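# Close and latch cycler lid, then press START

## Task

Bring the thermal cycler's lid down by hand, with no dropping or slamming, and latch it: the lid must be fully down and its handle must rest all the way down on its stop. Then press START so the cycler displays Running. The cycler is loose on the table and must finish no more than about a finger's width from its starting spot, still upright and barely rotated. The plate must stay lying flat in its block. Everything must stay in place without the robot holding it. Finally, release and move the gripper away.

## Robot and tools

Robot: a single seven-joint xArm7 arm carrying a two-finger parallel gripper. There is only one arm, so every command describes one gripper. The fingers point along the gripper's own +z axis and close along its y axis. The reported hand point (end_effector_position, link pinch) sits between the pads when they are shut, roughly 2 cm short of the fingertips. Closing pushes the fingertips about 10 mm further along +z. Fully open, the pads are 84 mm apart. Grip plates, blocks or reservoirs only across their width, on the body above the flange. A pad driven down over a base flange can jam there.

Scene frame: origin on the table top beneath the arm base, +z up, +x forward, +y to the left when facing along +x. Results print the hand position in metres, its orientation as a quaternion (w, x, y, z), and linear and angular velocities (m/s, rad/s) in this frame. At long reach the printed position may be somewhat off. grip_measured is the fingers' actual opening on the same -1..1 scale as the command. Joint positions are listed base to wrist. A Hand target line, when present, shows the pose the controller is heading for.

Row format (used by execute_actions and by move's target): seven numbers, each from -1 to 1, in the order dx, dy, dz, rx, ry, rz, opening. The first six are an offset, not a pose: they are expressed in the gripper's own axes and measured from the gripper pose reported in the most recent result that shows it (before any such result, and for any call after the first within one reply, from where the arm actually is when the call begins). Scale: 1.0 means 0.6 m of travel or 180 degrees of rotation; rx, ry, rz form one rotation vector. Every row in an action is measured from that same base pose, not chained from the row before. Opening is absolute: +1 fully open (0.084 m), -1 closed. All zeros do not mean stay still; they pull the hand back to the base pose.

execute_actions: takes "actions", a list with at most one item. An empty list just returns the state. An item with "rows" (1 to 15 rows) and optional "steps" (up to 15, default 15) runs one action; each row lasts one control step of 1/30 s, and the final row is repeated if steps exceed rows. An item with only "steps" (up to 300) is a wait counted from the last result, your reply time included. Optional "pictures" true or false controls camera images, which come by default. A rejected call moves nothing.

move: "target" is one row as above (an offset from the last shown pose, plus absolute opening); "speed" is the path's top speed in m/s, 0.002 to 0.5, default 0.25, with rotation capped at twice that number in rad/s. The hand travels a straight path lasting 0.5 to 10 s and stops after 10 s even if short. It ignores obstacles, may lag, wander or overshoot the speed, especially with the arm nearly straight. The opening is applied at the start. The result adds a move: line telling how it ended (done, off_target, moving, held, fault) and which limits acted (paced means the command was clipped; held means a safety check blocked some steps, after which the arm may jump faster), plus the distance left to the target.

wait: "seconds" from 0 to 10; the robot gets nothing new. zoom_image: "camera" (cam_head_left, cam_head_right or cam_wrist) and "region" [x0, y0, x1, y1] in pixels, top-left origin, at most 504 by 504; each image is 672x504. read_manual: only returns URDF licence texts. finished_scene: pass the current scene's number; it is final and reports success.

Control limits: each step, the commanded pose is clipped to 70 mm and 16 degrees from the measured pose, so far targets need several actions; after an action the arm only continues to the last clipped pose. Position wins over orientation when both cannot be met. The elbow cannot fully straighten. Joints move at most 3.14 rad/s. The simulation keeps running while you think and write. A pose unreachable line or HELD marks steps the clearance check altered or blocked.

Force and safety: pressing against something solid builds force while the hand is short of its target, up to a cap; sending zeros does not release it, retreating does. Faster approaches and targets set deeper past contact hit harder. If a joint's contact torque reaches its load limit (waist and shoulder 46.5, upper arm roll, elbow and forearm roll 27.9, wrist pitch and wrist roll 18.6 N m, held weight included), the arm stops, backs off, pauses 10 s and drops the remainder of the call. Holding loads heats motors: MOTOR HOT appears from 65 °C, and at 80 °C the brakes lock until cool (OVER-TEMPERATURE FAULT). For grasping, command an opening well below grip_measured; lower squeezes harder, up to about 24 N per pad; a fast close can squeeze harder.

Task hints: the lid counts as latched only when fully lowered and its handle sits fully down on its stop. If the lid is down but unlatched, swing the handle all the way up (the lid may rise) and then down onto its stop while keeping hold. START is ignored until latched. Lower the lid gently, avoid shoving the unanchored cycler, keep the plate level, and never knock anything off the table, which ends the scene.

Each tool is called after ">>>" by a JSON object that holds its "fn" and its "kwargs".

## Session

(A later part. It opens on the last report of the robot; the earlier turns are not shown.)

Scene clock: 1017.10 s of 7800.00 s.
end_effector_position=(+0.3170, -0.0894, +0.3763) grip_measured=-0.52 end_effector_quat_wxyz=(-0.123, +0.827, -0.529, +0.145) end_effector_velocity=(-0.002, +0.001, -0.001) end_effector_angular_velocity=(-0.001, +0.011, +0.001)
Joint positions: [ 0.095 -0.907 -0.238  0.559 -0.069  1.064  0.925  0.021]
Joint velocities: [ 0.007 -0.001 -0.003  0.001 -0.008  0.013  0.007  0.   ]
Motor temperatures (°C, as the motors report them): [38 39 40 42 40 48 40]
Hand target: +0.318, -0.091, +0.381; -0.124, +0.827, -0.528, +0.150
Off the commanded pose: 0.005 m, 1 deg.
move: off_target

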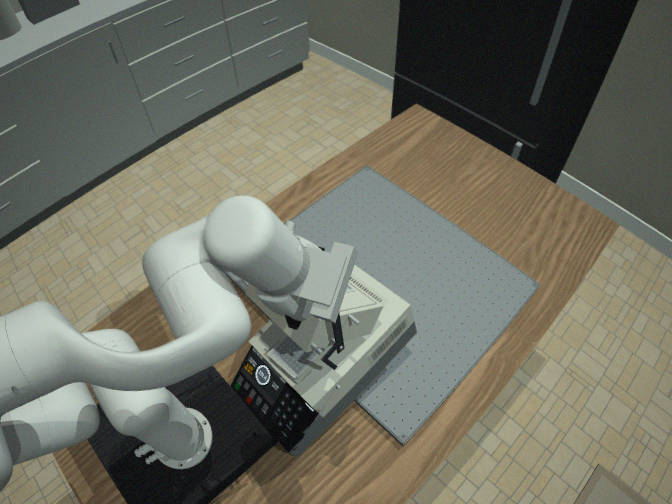

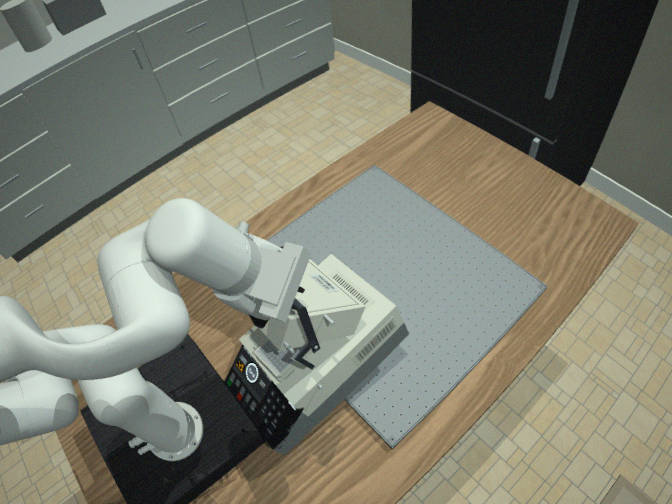

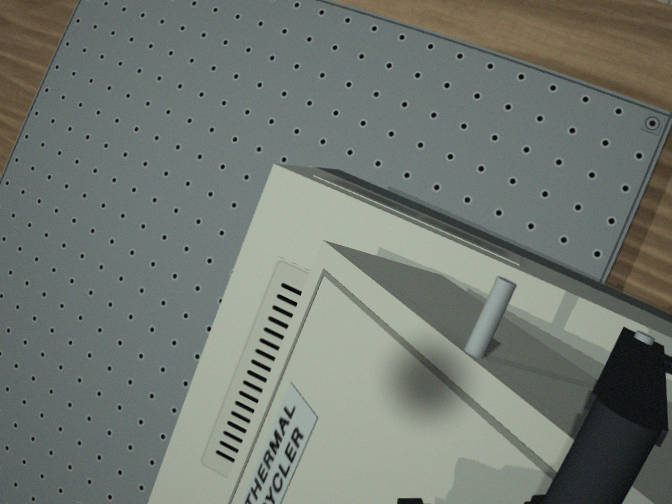

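>>> {"fn": "move", "kwargs": {"target": [0.03,0,0.03,0,0,-0.12,-0.7], "speed": 0.02}}

>>> {"fn": "zoom_image", "kwargs": {"camera": "cam_head_right", "region": [200,200,440,460]}}

Scene clock: 1028.40 s of 7800.00 s.
end_effector_position=(+0.3288, -0.1011, +0.3567) grip_measured=-0.35 end_effector_quat_wxyz=(-0.098, +0.908, -0.376, +0.158) end_effector_velocity=(+0.000, +0.000, +0.001) end_effector_angular_velocity=(-0.001, -0.002, +0.005)
Joint positions: [ 0.399 -0.932 -0.494  0.558 -0.341  1.045  0.766  0.029]
Joint velocities: [ 0.025 -0.01  -0.016  0.003 -0.021  0.007  0.014 -0.   ]
Motor temperatures (°C, as the motors report them): [38 39 40 45 40 47 41]
Hand target: +0.331, -0.105, +0.362; -0.094, +0.911, -0.365, +0.165
Off the commanded pose: 0.006 m, 2 deg.
move: off_target

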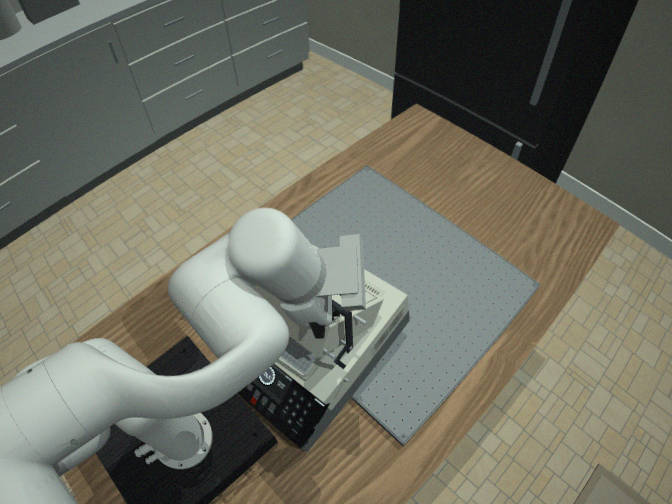

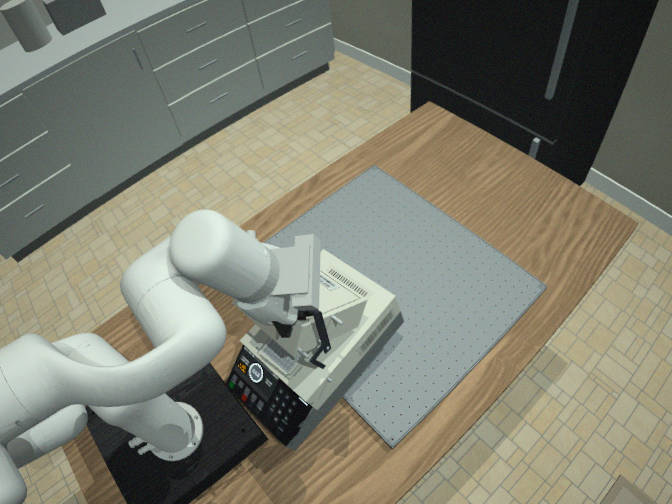

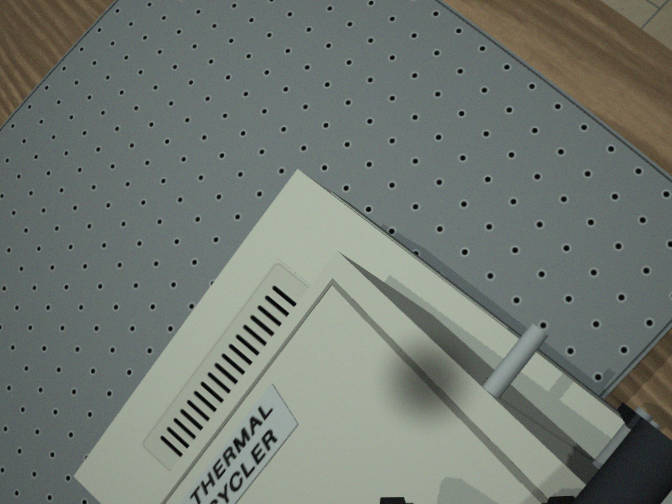

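Region (200, 200, 440, 460) of cam_head_right's 672x504 image, scaled by 1.938, with more detail than that image has; it fills the left 465 columns of this view, and the rest is white.

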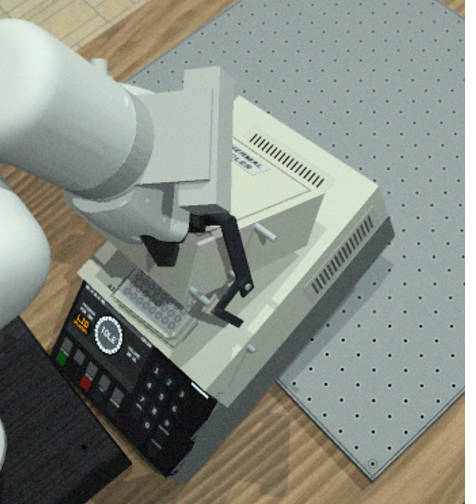

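>>> {"fn": "move", "kwargs": {"target": [0,-0.03,0.04,0,0,0.21,-0.3], "speed": 0.03}}

Scene clock: 1039.70 s of 7800.00 s.
end_effector_position=(+0.3474, -0.0885, +0.3412) grip_measured=-0.32 end_effector_quat_wxyz=(-0.140, +0.756, -0.627, +0.122) end_effector_velocity=(+0.000, -0.000, +0.000) end_effector_angular_velocity=(+0.002, -0.001, -0.006)
Joint positions: [ 0.306 -0.818 -0.407  0.535 -0.223  0.931  1.301  0.03 ]
Joint velocities: [-0.001 -0.     0.001 -0.     0.001 -0.001  0.006  0.   ]
Motor temperatures (°C, as the motors report them): [38 39 40 44 40 47 41]
Hand target: +0.347, -0.088, +0.341; -0.141, +0.756, -0.628, +0.122
Off the commanded pose: 0.003 m, 4 deg.
move: off_target (path cut at 10 s)

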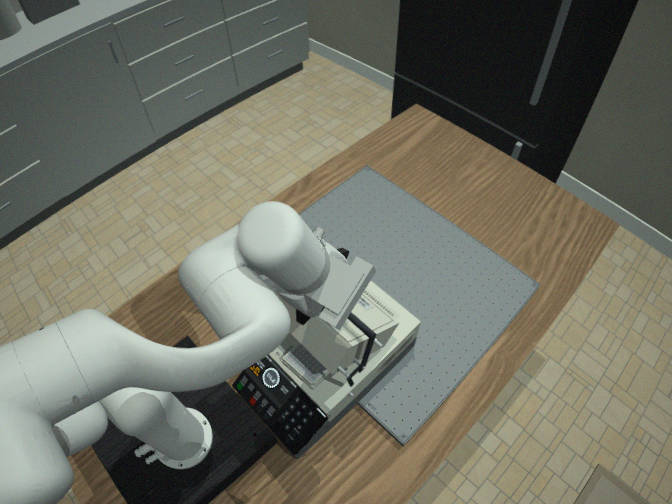

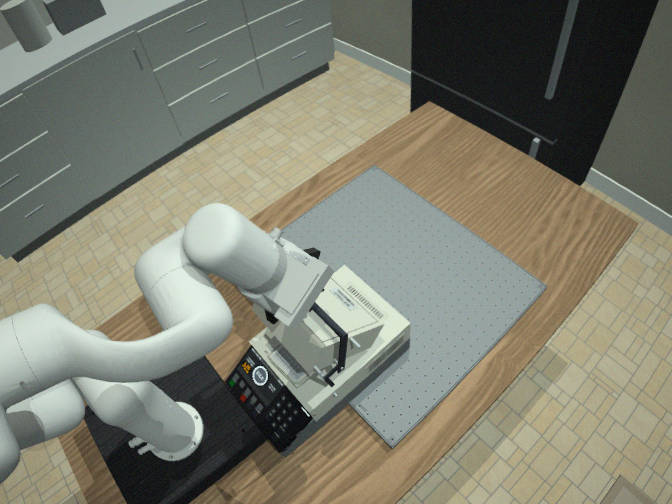

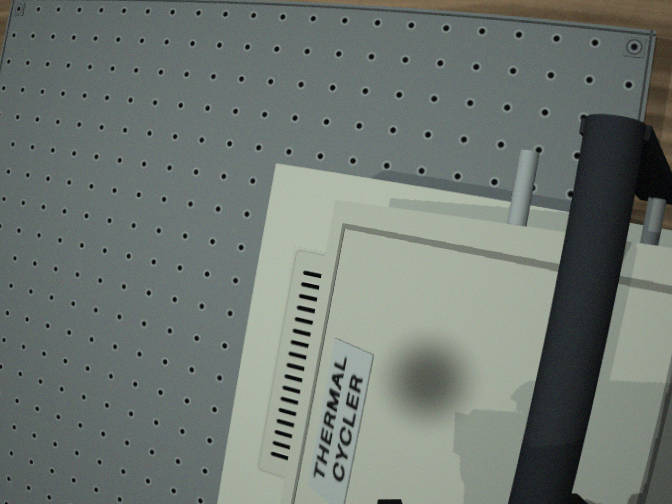

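>>> {"fn": "move", "kwargs": {"target": [0.03,0,0,0,0,0.06,-0.3], "speed": 0.04}}

>>> {"fn": "move", "kwargs": {"target": [0,0,0,0,0,0,-1], "speed": 0.04}}

Scene clock: 1043.20 s of 7800.00 s.
end_effector_position=(+0.3507, -0.1062, +0.3413) grip_measured=-0.32 end_effector_quat_wxyz=(-0.151, +0.694, -0.695, +0.108) end_effector_velocity=(+0.000, -0.001, +0.000) end_effector_angular_velocity=(+0.002, +0.000, -0.007)
Joint positions: [ 0.259 -0.779 -0.416  0.559 -0.189  0.92   1.413  0.03 ]
Joint velocities: [-0.001  0.001 -0.     0.001  0.001 -0.     0.005 -0.   ]
Motor temperatures (°C, as the motors report them): [38 39 40 44 40 47 41]
Hand target: +0.351, -0.106, +0.341; -0.151, +0.694, -0.696, +0.108
Off the commanded pose: 0.000 m, 0 deg.
move: done

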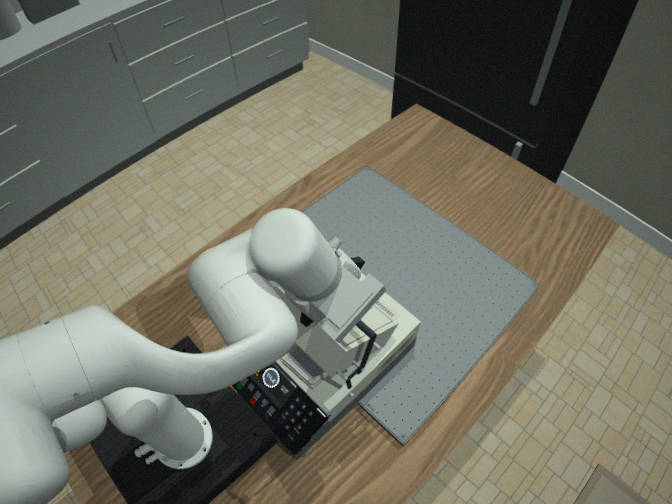

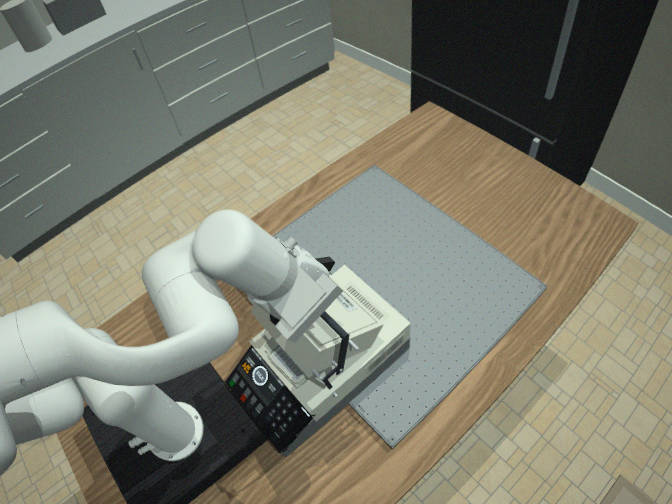

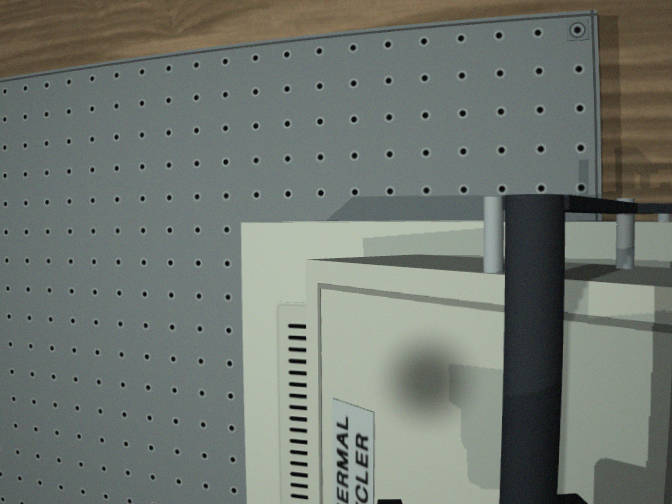

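Scene clock: 1043.70 s of 7800.00 s.
end_effector_position=(+0.3506, -0.1062, +0.3410) grip_measured=-0.74 end_effector_quat_wxyz=(-0.151, +0.694, -0.695, +0.108) end_effector_velocity=(+0.000, +0.000, +0.000) end_effector_angular_velocity=(+0.000, -0.001, -0.000)
Joint positions: [ 0.259 -0.779 -0.416  0.559 -0.19   0.92   1.413  0.011]
Joint velocities: [ 0.    -0.     0.001  0.001  0.001  0.     0.    -0.   ]
Motor temperatures (°C, as the motors report them): [38 39 40 43 40 47 41]
Hand target: +0.351, -0.106, +0.341; -0.151, +0.694, -0.695, +0.108
Off the commanded pose: 0.000 m, 0 deg.
move: done

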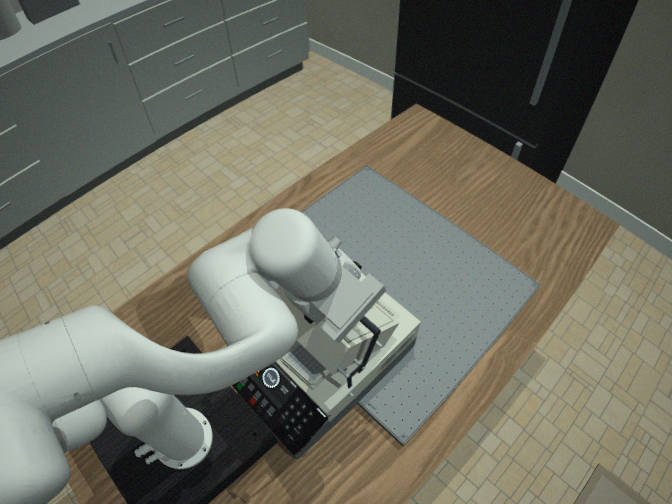

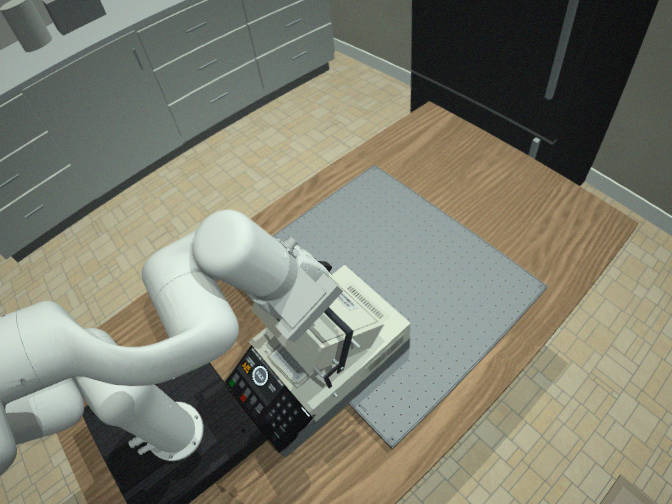

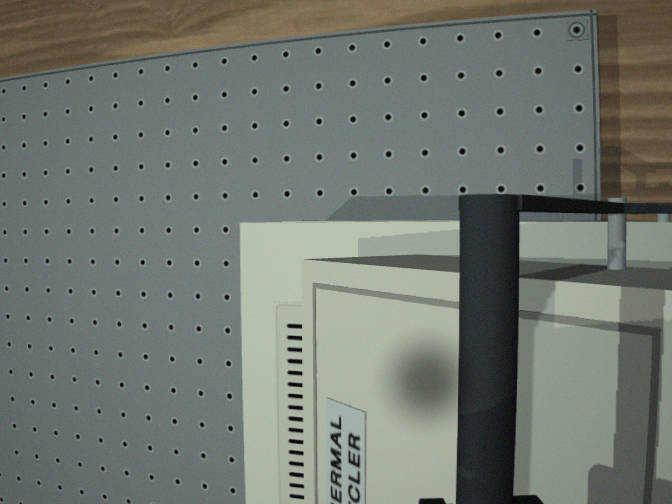

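>>> {"fn": "move", "kwargs": {"target": [0,-0.025,0,0,0,0,-0.2], "speed": 0.02}}

>>> {"fn": "move", "kwargs": {"target": [0,0,-0.035,0,0,0,-0.2], "speed": 0.02}}

>>> {"fn": "move", "kwargs": {"target": [0,0,0,0,0,0,-1]}}

>>> {"fn": "move", "kwargs": {"target": [0,0.07,0.125,0,0,0,-1], "speed": 0.02}}

Scene clock: 1047.10 s of 7800.00 s.
end_effector_position=(+0.3645, -0.1064, +0.3464) grip_measured=-0.21 end_effector_quat_wxyz=(-0.151, +0.694, -0.695, +0.108) end_effector_velocity=(+0.001, -0.000, -0.001) end_effector_angular_velocity=(-0.001, +0.003, +0.000)
Joint positions: [ 0.28  -0.727 -0.42   0.603 -0.177  0.91   1.415  0.035]
Joint velocities: [ 0.002  0.006 -0.001  0.003 -0.     0.     0.    -0.   ]
Motor temperatures (°C, as the motors report them): [38 39 40 43 40 47 41]
Hand target: +0.365, -0.106, +0.346; -0.151, +0.694, -0.695, +0.108
Off the commanded pose: 0.000 m, 0 deg.
move: done

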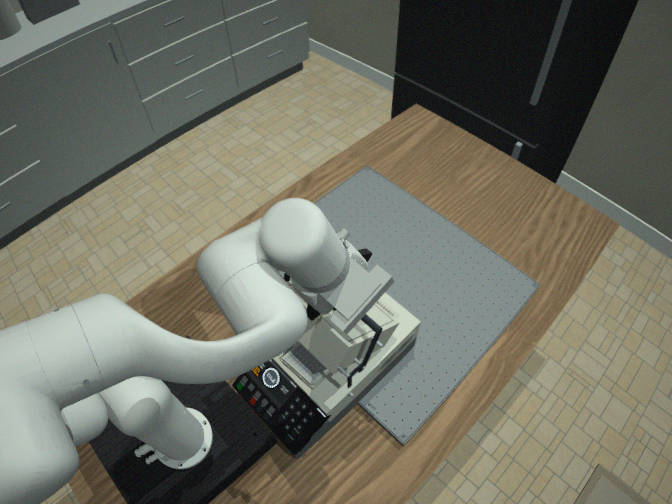

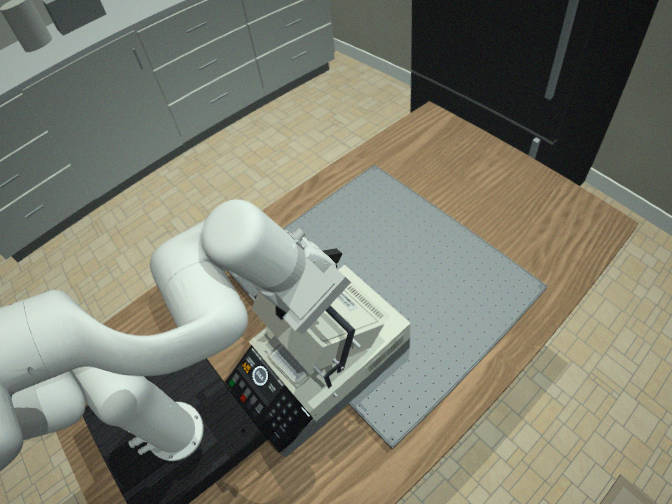

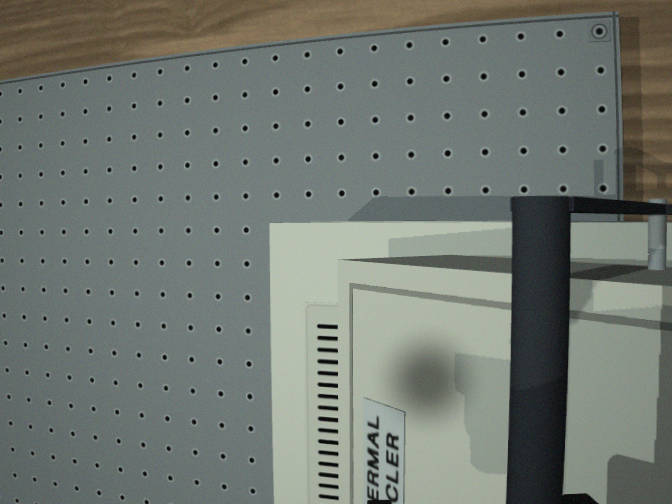

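Scene clock: 1048.40 s of 7800.00 s.
end_effector_position=(+0.3570, -0.1075, +0.3659) grip_measured=-0.22 end_effector_quat_wxyz=(-0.151, +0.694, -0.695, +0.108) end_effector_velocity=(-0.001, +0.000, +0.000) end_effector_angular_velocity=(-0.000, +0.002, +0.001)
Joint positions: [ 0.274 -0.76  -0.405  0.639 -0.175  0.98   1.417  0.035]
Joint velocities: [-0.    -0.001  0.001  0.001 -0.     0.004  0.     0.   ]
Motor temperatures (°C, as the motors report them): [38 39 40 43 40 47 41]
Hand target: +0.357, -0.108, +0.366; -0.151, +0.694, -0.695, +0.108
Off the commanded pose: 0.000 m, 0 deg.
move: done

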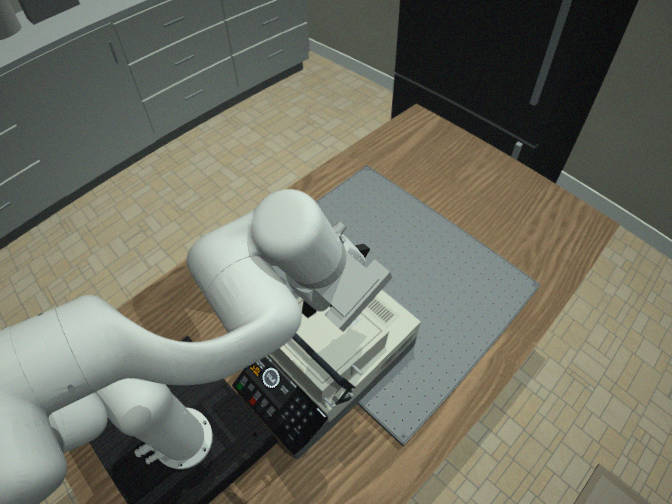

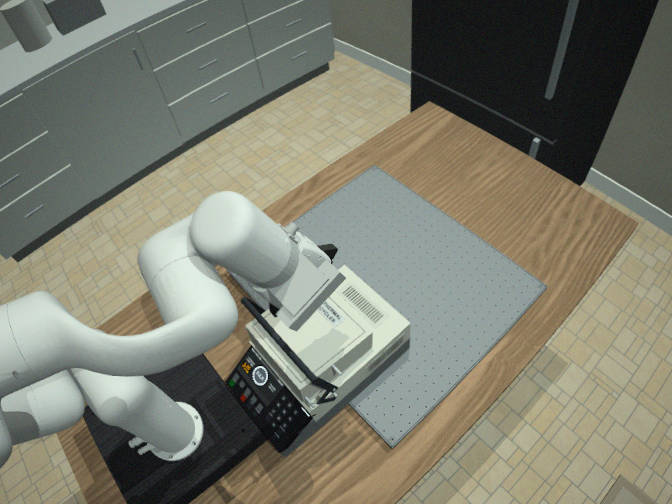

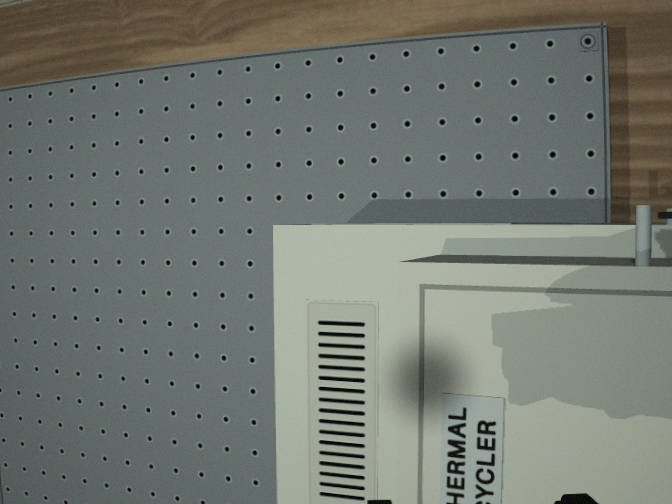

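Scene clock: 1048.90 s of 7800.00 s.
end_effector_position=(+0.3570, -0.1075, +0.3659) grip_measured=-1.00 end_effector_quat_wxyz=(-0.151, +0.694, -0.695, +0.108) end_effector_velocity=(+0.000, -0.000, +0.000) end_effector_angular_velocity=(+0.001, -0.001, -0.002)
Joint positions: [ 0.274 -0.76  -0.405  0.639 -0.175  0.98   1.417  0.   ]
Joint velocities: [-0.001 -0.001  0.     0.     0.    -0.     0.001  0.   ]
Motor temperatures (°C, as the motors report them): [38 39 40 43 40 47 41]
Hand target: +0.357, -0.107, +0.366; -0.151, +0.694, -0.695, +0.108
Off the commanded pose: 0.000 m, 0 deg.
move: done

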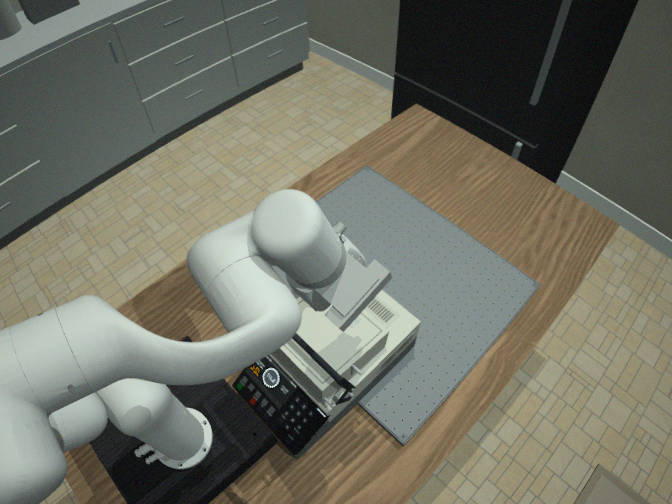

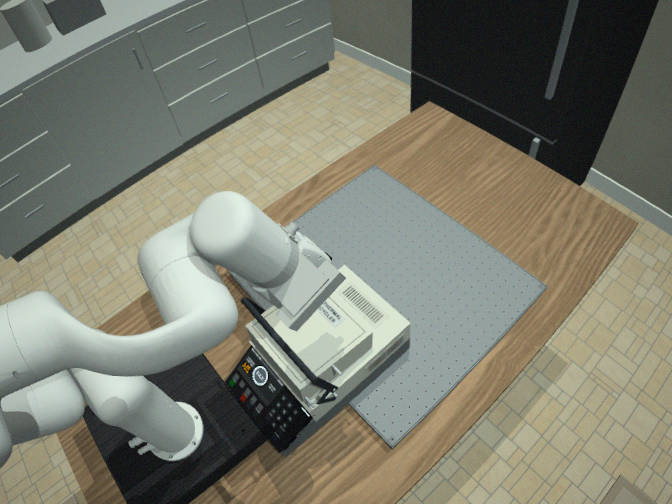

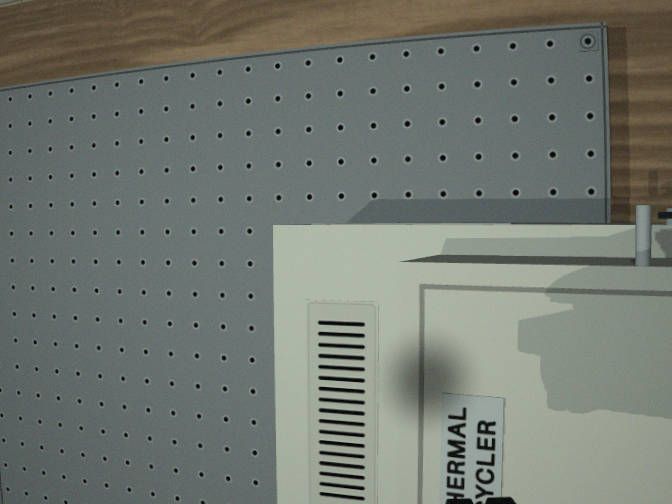

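Scene clock: 1053.47 s of 7800.00 s.
end_effector_position=(+0.3447, -0.1029, +0.2810) grip_measured=-1.00 end_effector_quat_wxyz=(-0.151, +0.694, -0.696, +0.108) end_effector_velocity=(+0.000, -0.000, -0.001) end_effector_angular_velocity=(-0.001, -0.002, +0.000)
Joint positions: [ 0.24  -0.754 -0.459  0.4   -0.222  0.739  1.401  0.   ]
Joint velocities: [-0.     0.001 -0.001 -0.002 -0.001 -0.005 -0.001  0.   ]
Motor temperatures (°C, as the motors report them): [38 39 40 42 40 47 41]
Hand target: +0.345, -0.103, +0.281; -0.151, +0.694, -0.696, +0.108
Off the commanded pose: 0.000 m, 0 deg.
move: done

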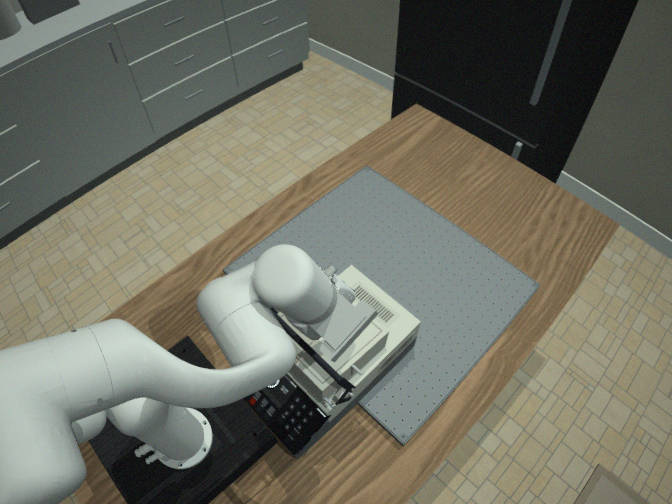

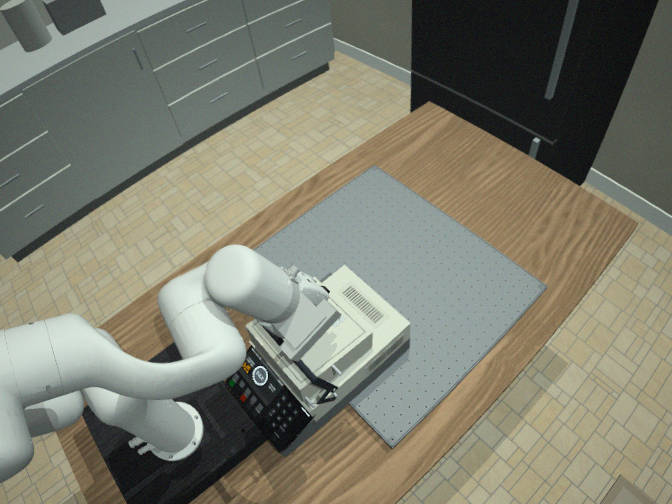

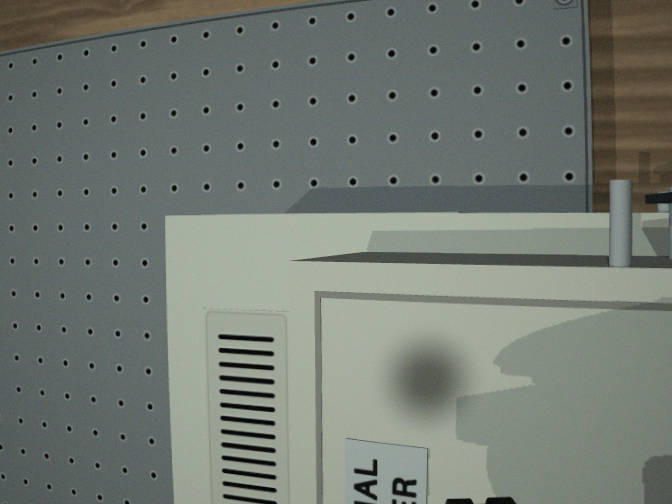

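>>> {"fn": "move", "kwargs": {"target": [0,-0.05,-0.25,-0.1,0,0,-1], "speed": 0.1}}

>>> {"fn": "move", "kwargs": {"target": [0.1,0.03,0,0,0,0,-1], "speed": 0.1}}

>>> {"fn": "zoom_image", "kwargs": {"camera": "cam_head_left", "region": [220,250,430,460]}}

Scene clock: 1057.07 s of 7800.00 s.
end_effector_position=(+0.3191, -0.1112, +0.4310) grip_measured=-1.00 end_effector_quat_wxyz=(-0.041, +0.710, -0.703, -0.002) end_effector_velocity=(+0.000, -0.000, +0.003) end_effector_angular_velocity=(-0.000, +0.003, +0.000)
Joint positions: [ 0.294 -0.595 -0.362  1.03  -0.141  1.522  1.403  0.   ]
Joint velocities: [ 0.001  0.006 -0.     0.014  0.001  0.011 -0.001  0.   ]
Motor temperatures (°C, as the motors report them): [38 39 40 42 40 47 41]
Hand target: +0.319, -0.111, +0.431; -0.041, +0.710, -0.703, -0.002
Off the commanded pose: 0.001 m, 0 deg.
move: done

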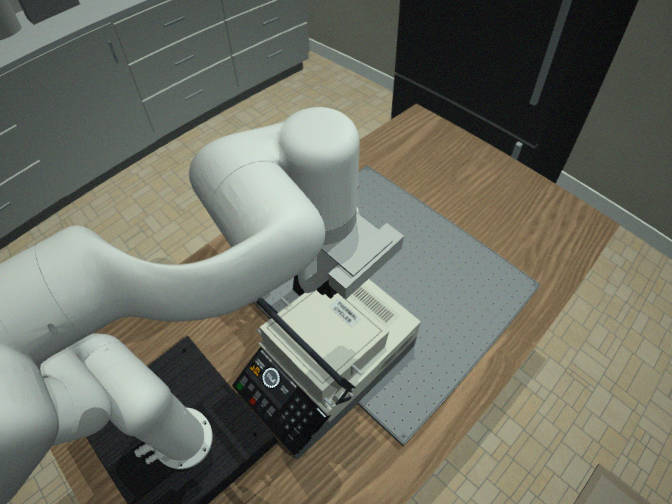

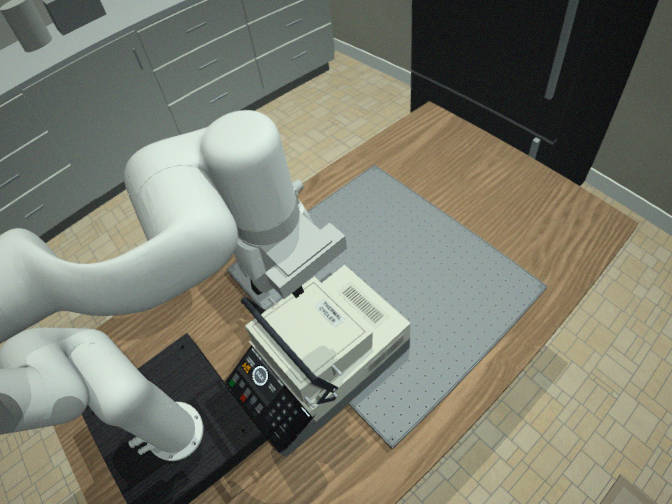

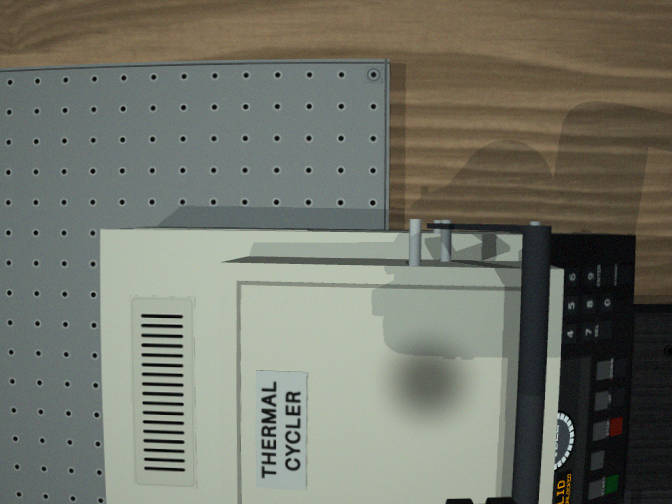

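Scene clock: 1058.07 s of 7800.00 s.
end_effector_position=(+0.3017, -0.1709, +0.4265) grip_measured=-1.00 end_effector_quat_wxyz=(-0.041, +0.710, -0.703, -0.002) end_effector_velocity=(-0.001, -0.003, -0.000) end_effector_angular_velocity=(+0.001, +0.001, -0.001)
Joint positions: [ 0.261 -0.593 -0.476  1.051 -0.192  1.527  1.269  0.   ]
Joint velocities: [-0.001  0.001 -0.006  0.002 -0.002  0.001 -0.005  0.   ]
Motor temperatures (°C, as the motors report them): [38 39 40 42 40 47 41]
Hand target: +0.302, -0.171, +0.426; -0.041, +0.710, -0.703, -0.002
Off the commanded pose: 0.000 m, 0 deg.
move: done

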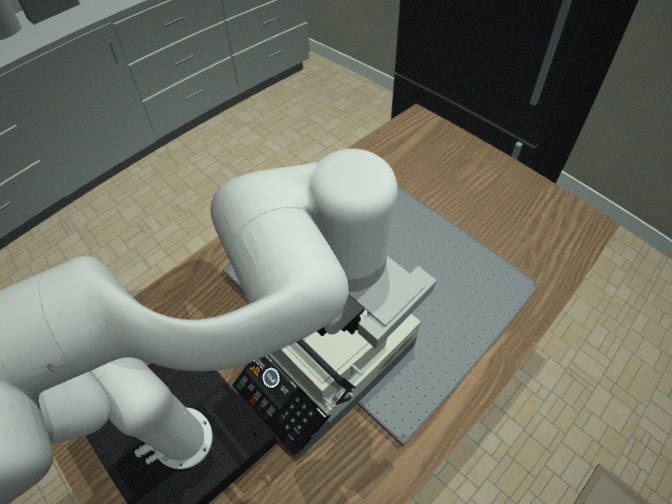

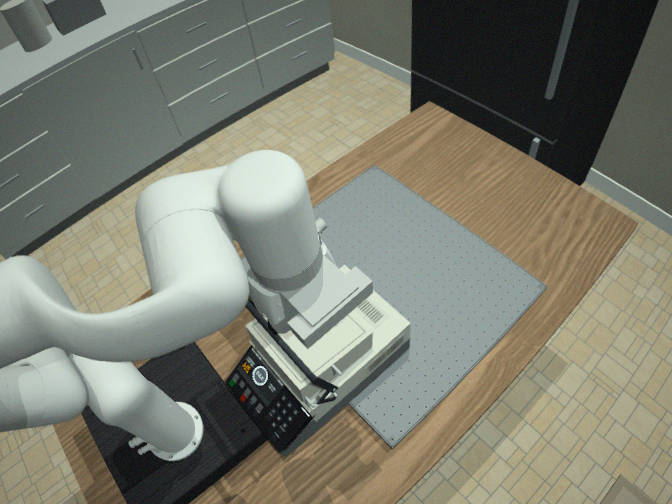

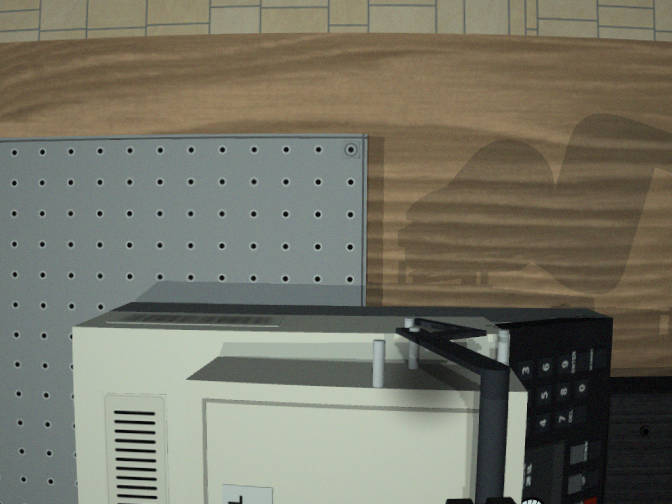

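Region (220, 250, 430, 460) of cam_head_left's 672x504 image, scaled by 2.400, with more detail than that image has.

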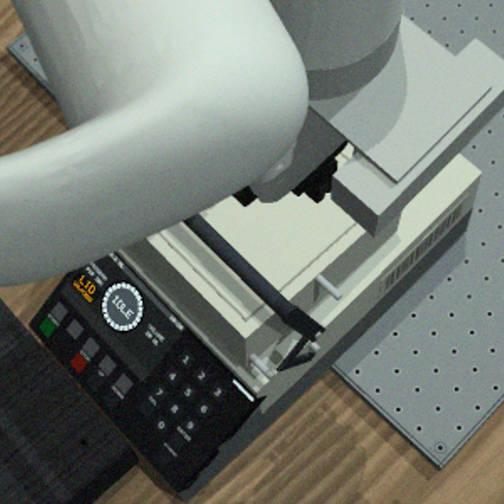

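>>> {"fn": "move", "kwargs": {"target": [-0.117,0.06,0.2,0,0,0,-0.3], "speed": 0.08}}

Scene clock: 1063.83 s of 7800.00 s.
end_effector_position=(+0.2715, -0.0943, +0.3095) grip_measured=-0.32 end_effector_quat_wxyz=(-0.041, +0.709, -0.704, -0.002) end_effector_velocity=(-0.000, +0.002, -0.003) end_effector_angular_velocity=(-0.001, -0.001, +0.000)
Joint positions: [ 0.225 -0.81  -0.365  0.553 -0.211  1.263  1.435  0.03 ]
Joint velocities: [-0.    -0.003  0.002 -0.01  -0.001 -0.008  0.003 -0.   ]
Motor temperatures (°C, as the motors report them): [38 39 40 41 40 47 40]
Hand target: +0.271, -0.094, +0.309; -0.041, +0.710, -0.703, -0.002
Off the commanded pose: 0.001 m, 0 deg.
After step 90, 0.63 s passed at rest.
move: done

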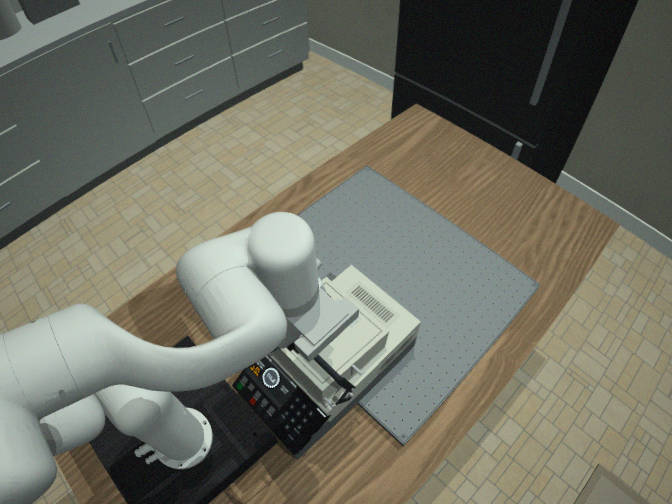

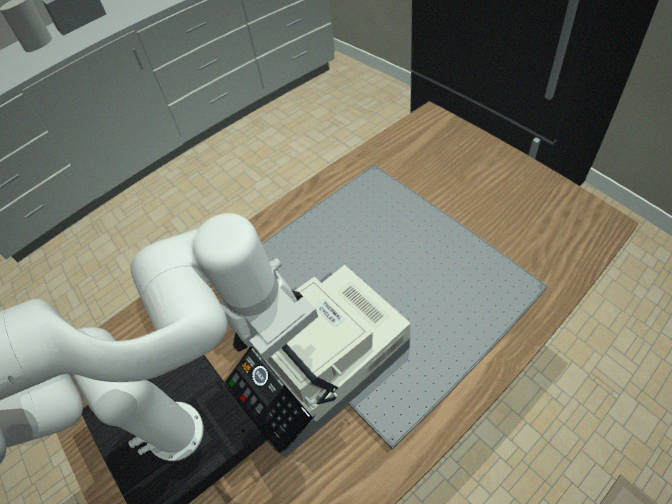

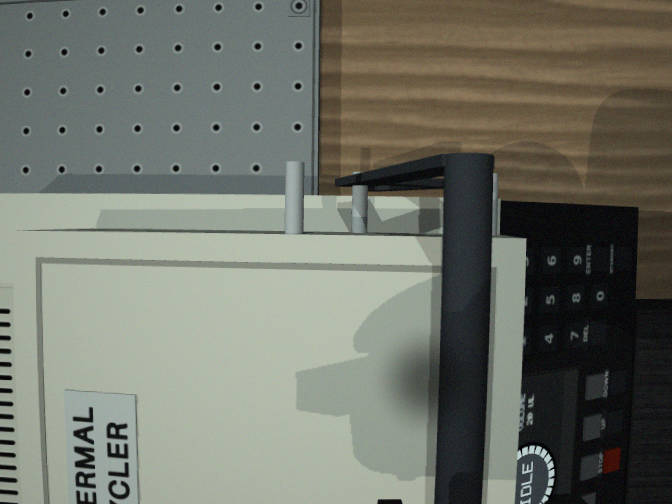

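>>> {"fn": "move", "kwargs": {"target": [0,0.008,0.11,0,0,0,-0.3], "speed": 0.03}}

>>> {"fn": "move", "kwargs": {"target": [0,0,0,0,0,0,-1]}}

Scene clock: 1067.20 s of 7800.00 s.
end_effector_position=(+0.2704, -0.0907, +0.2440) grip_measured=-0.32 end_effector_quat_wxyz=(-0.041, +0.709, -0.704, -0.002) end_effector_velocity=(+0.000, -0.000, -0.002) end_effector_angular_velocity=(-0.001, -0.001, +0.000)
Joint positions: [ 0.212 -0.769 -0.412  0.388 -0.251  1.057  1.435  0.03 ]
Joint velocities: [-0.001  0.004 -0.002 -0.004 -0.003 -0.01  -0.     0.   ]
Motor temperatures (°C, as the motors report them): [38 39 40 41 40 47 40]
Hand target: +0.270, -0.091, +0.243; -0.041, +0.709, -0.704, -0.002
Off the commanded pose: 0.001 m, 0 deg.
move: done

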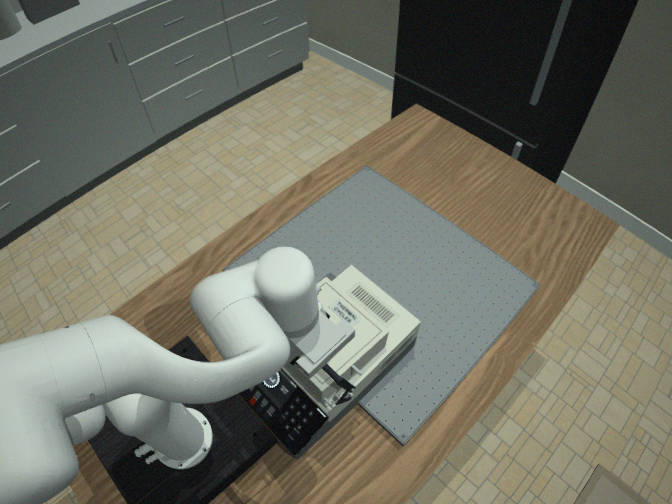

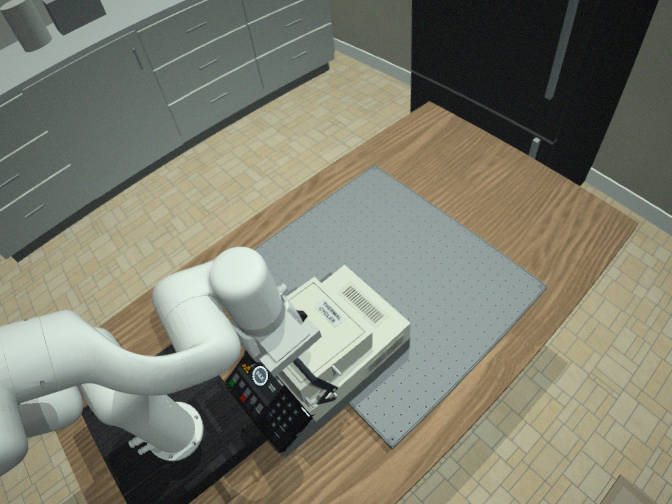

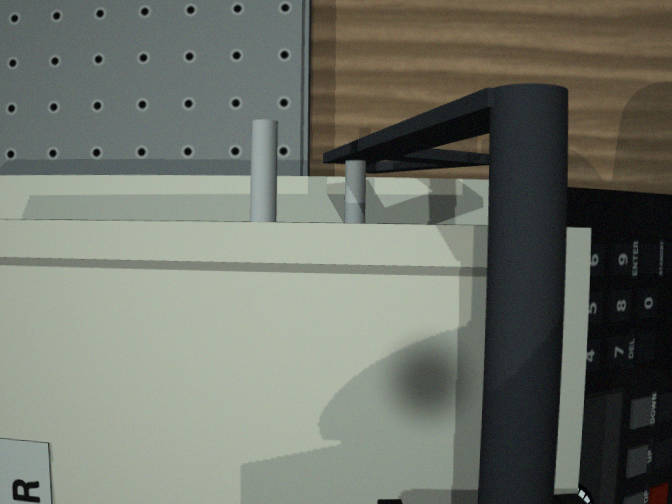

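Scene clock: 1067.70 s of 7800.00 s.
end_effector_position=(+0.2703, -0.0907, +0.2439) grip_measured=-0.78 end_effector_quat_wxyz=(-0.041, +0.709, -0.704, -0.002) end_effector_velocity=(-0.001, -0.000, -0.000) end_effector_angular_velocity=(+0.001, +0.003, -0.001)
Joint positions: [ 0.212 -0.769 -0.412  0.388 -0.251  1.057  1.436  0.01 ]
Joint velocities: [-0.     0.001 -0.001  0.     0.001  0.002 -0.     0.   ]
Motor temperatures (°C, as the motors report them): [38 39 40 41 40 47 40]
Hand target: +0.270, -0.091, +0.244; -0.041, +0.709, -0.704, -0.002
Off the commanded pose: 0.000 m, 0 deg.
move: done

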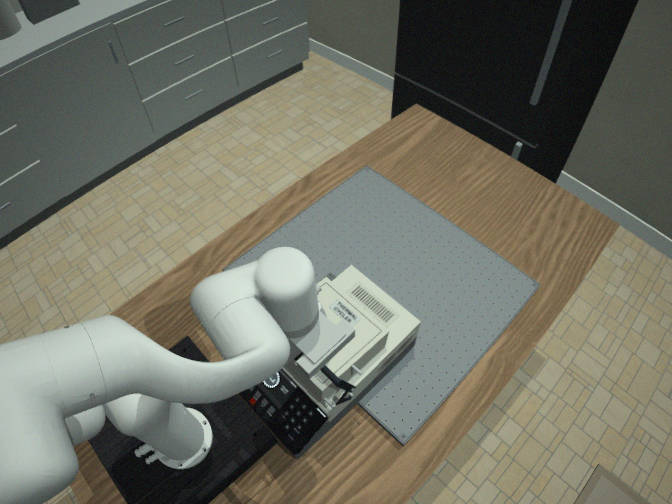

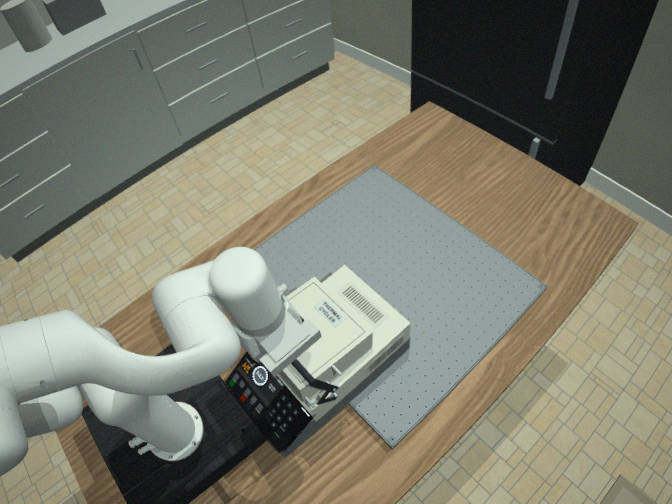

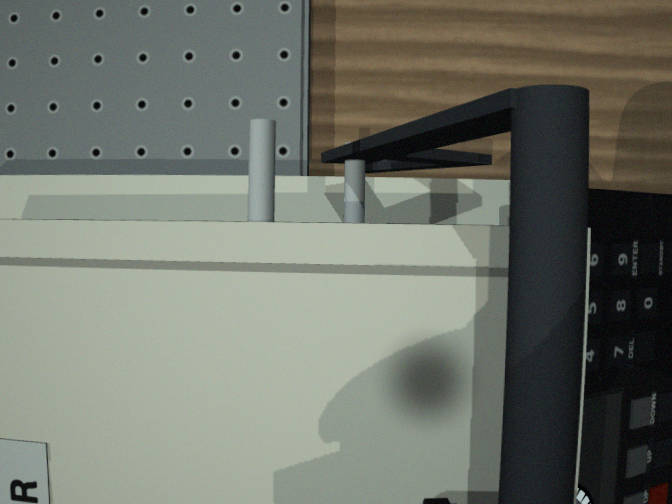

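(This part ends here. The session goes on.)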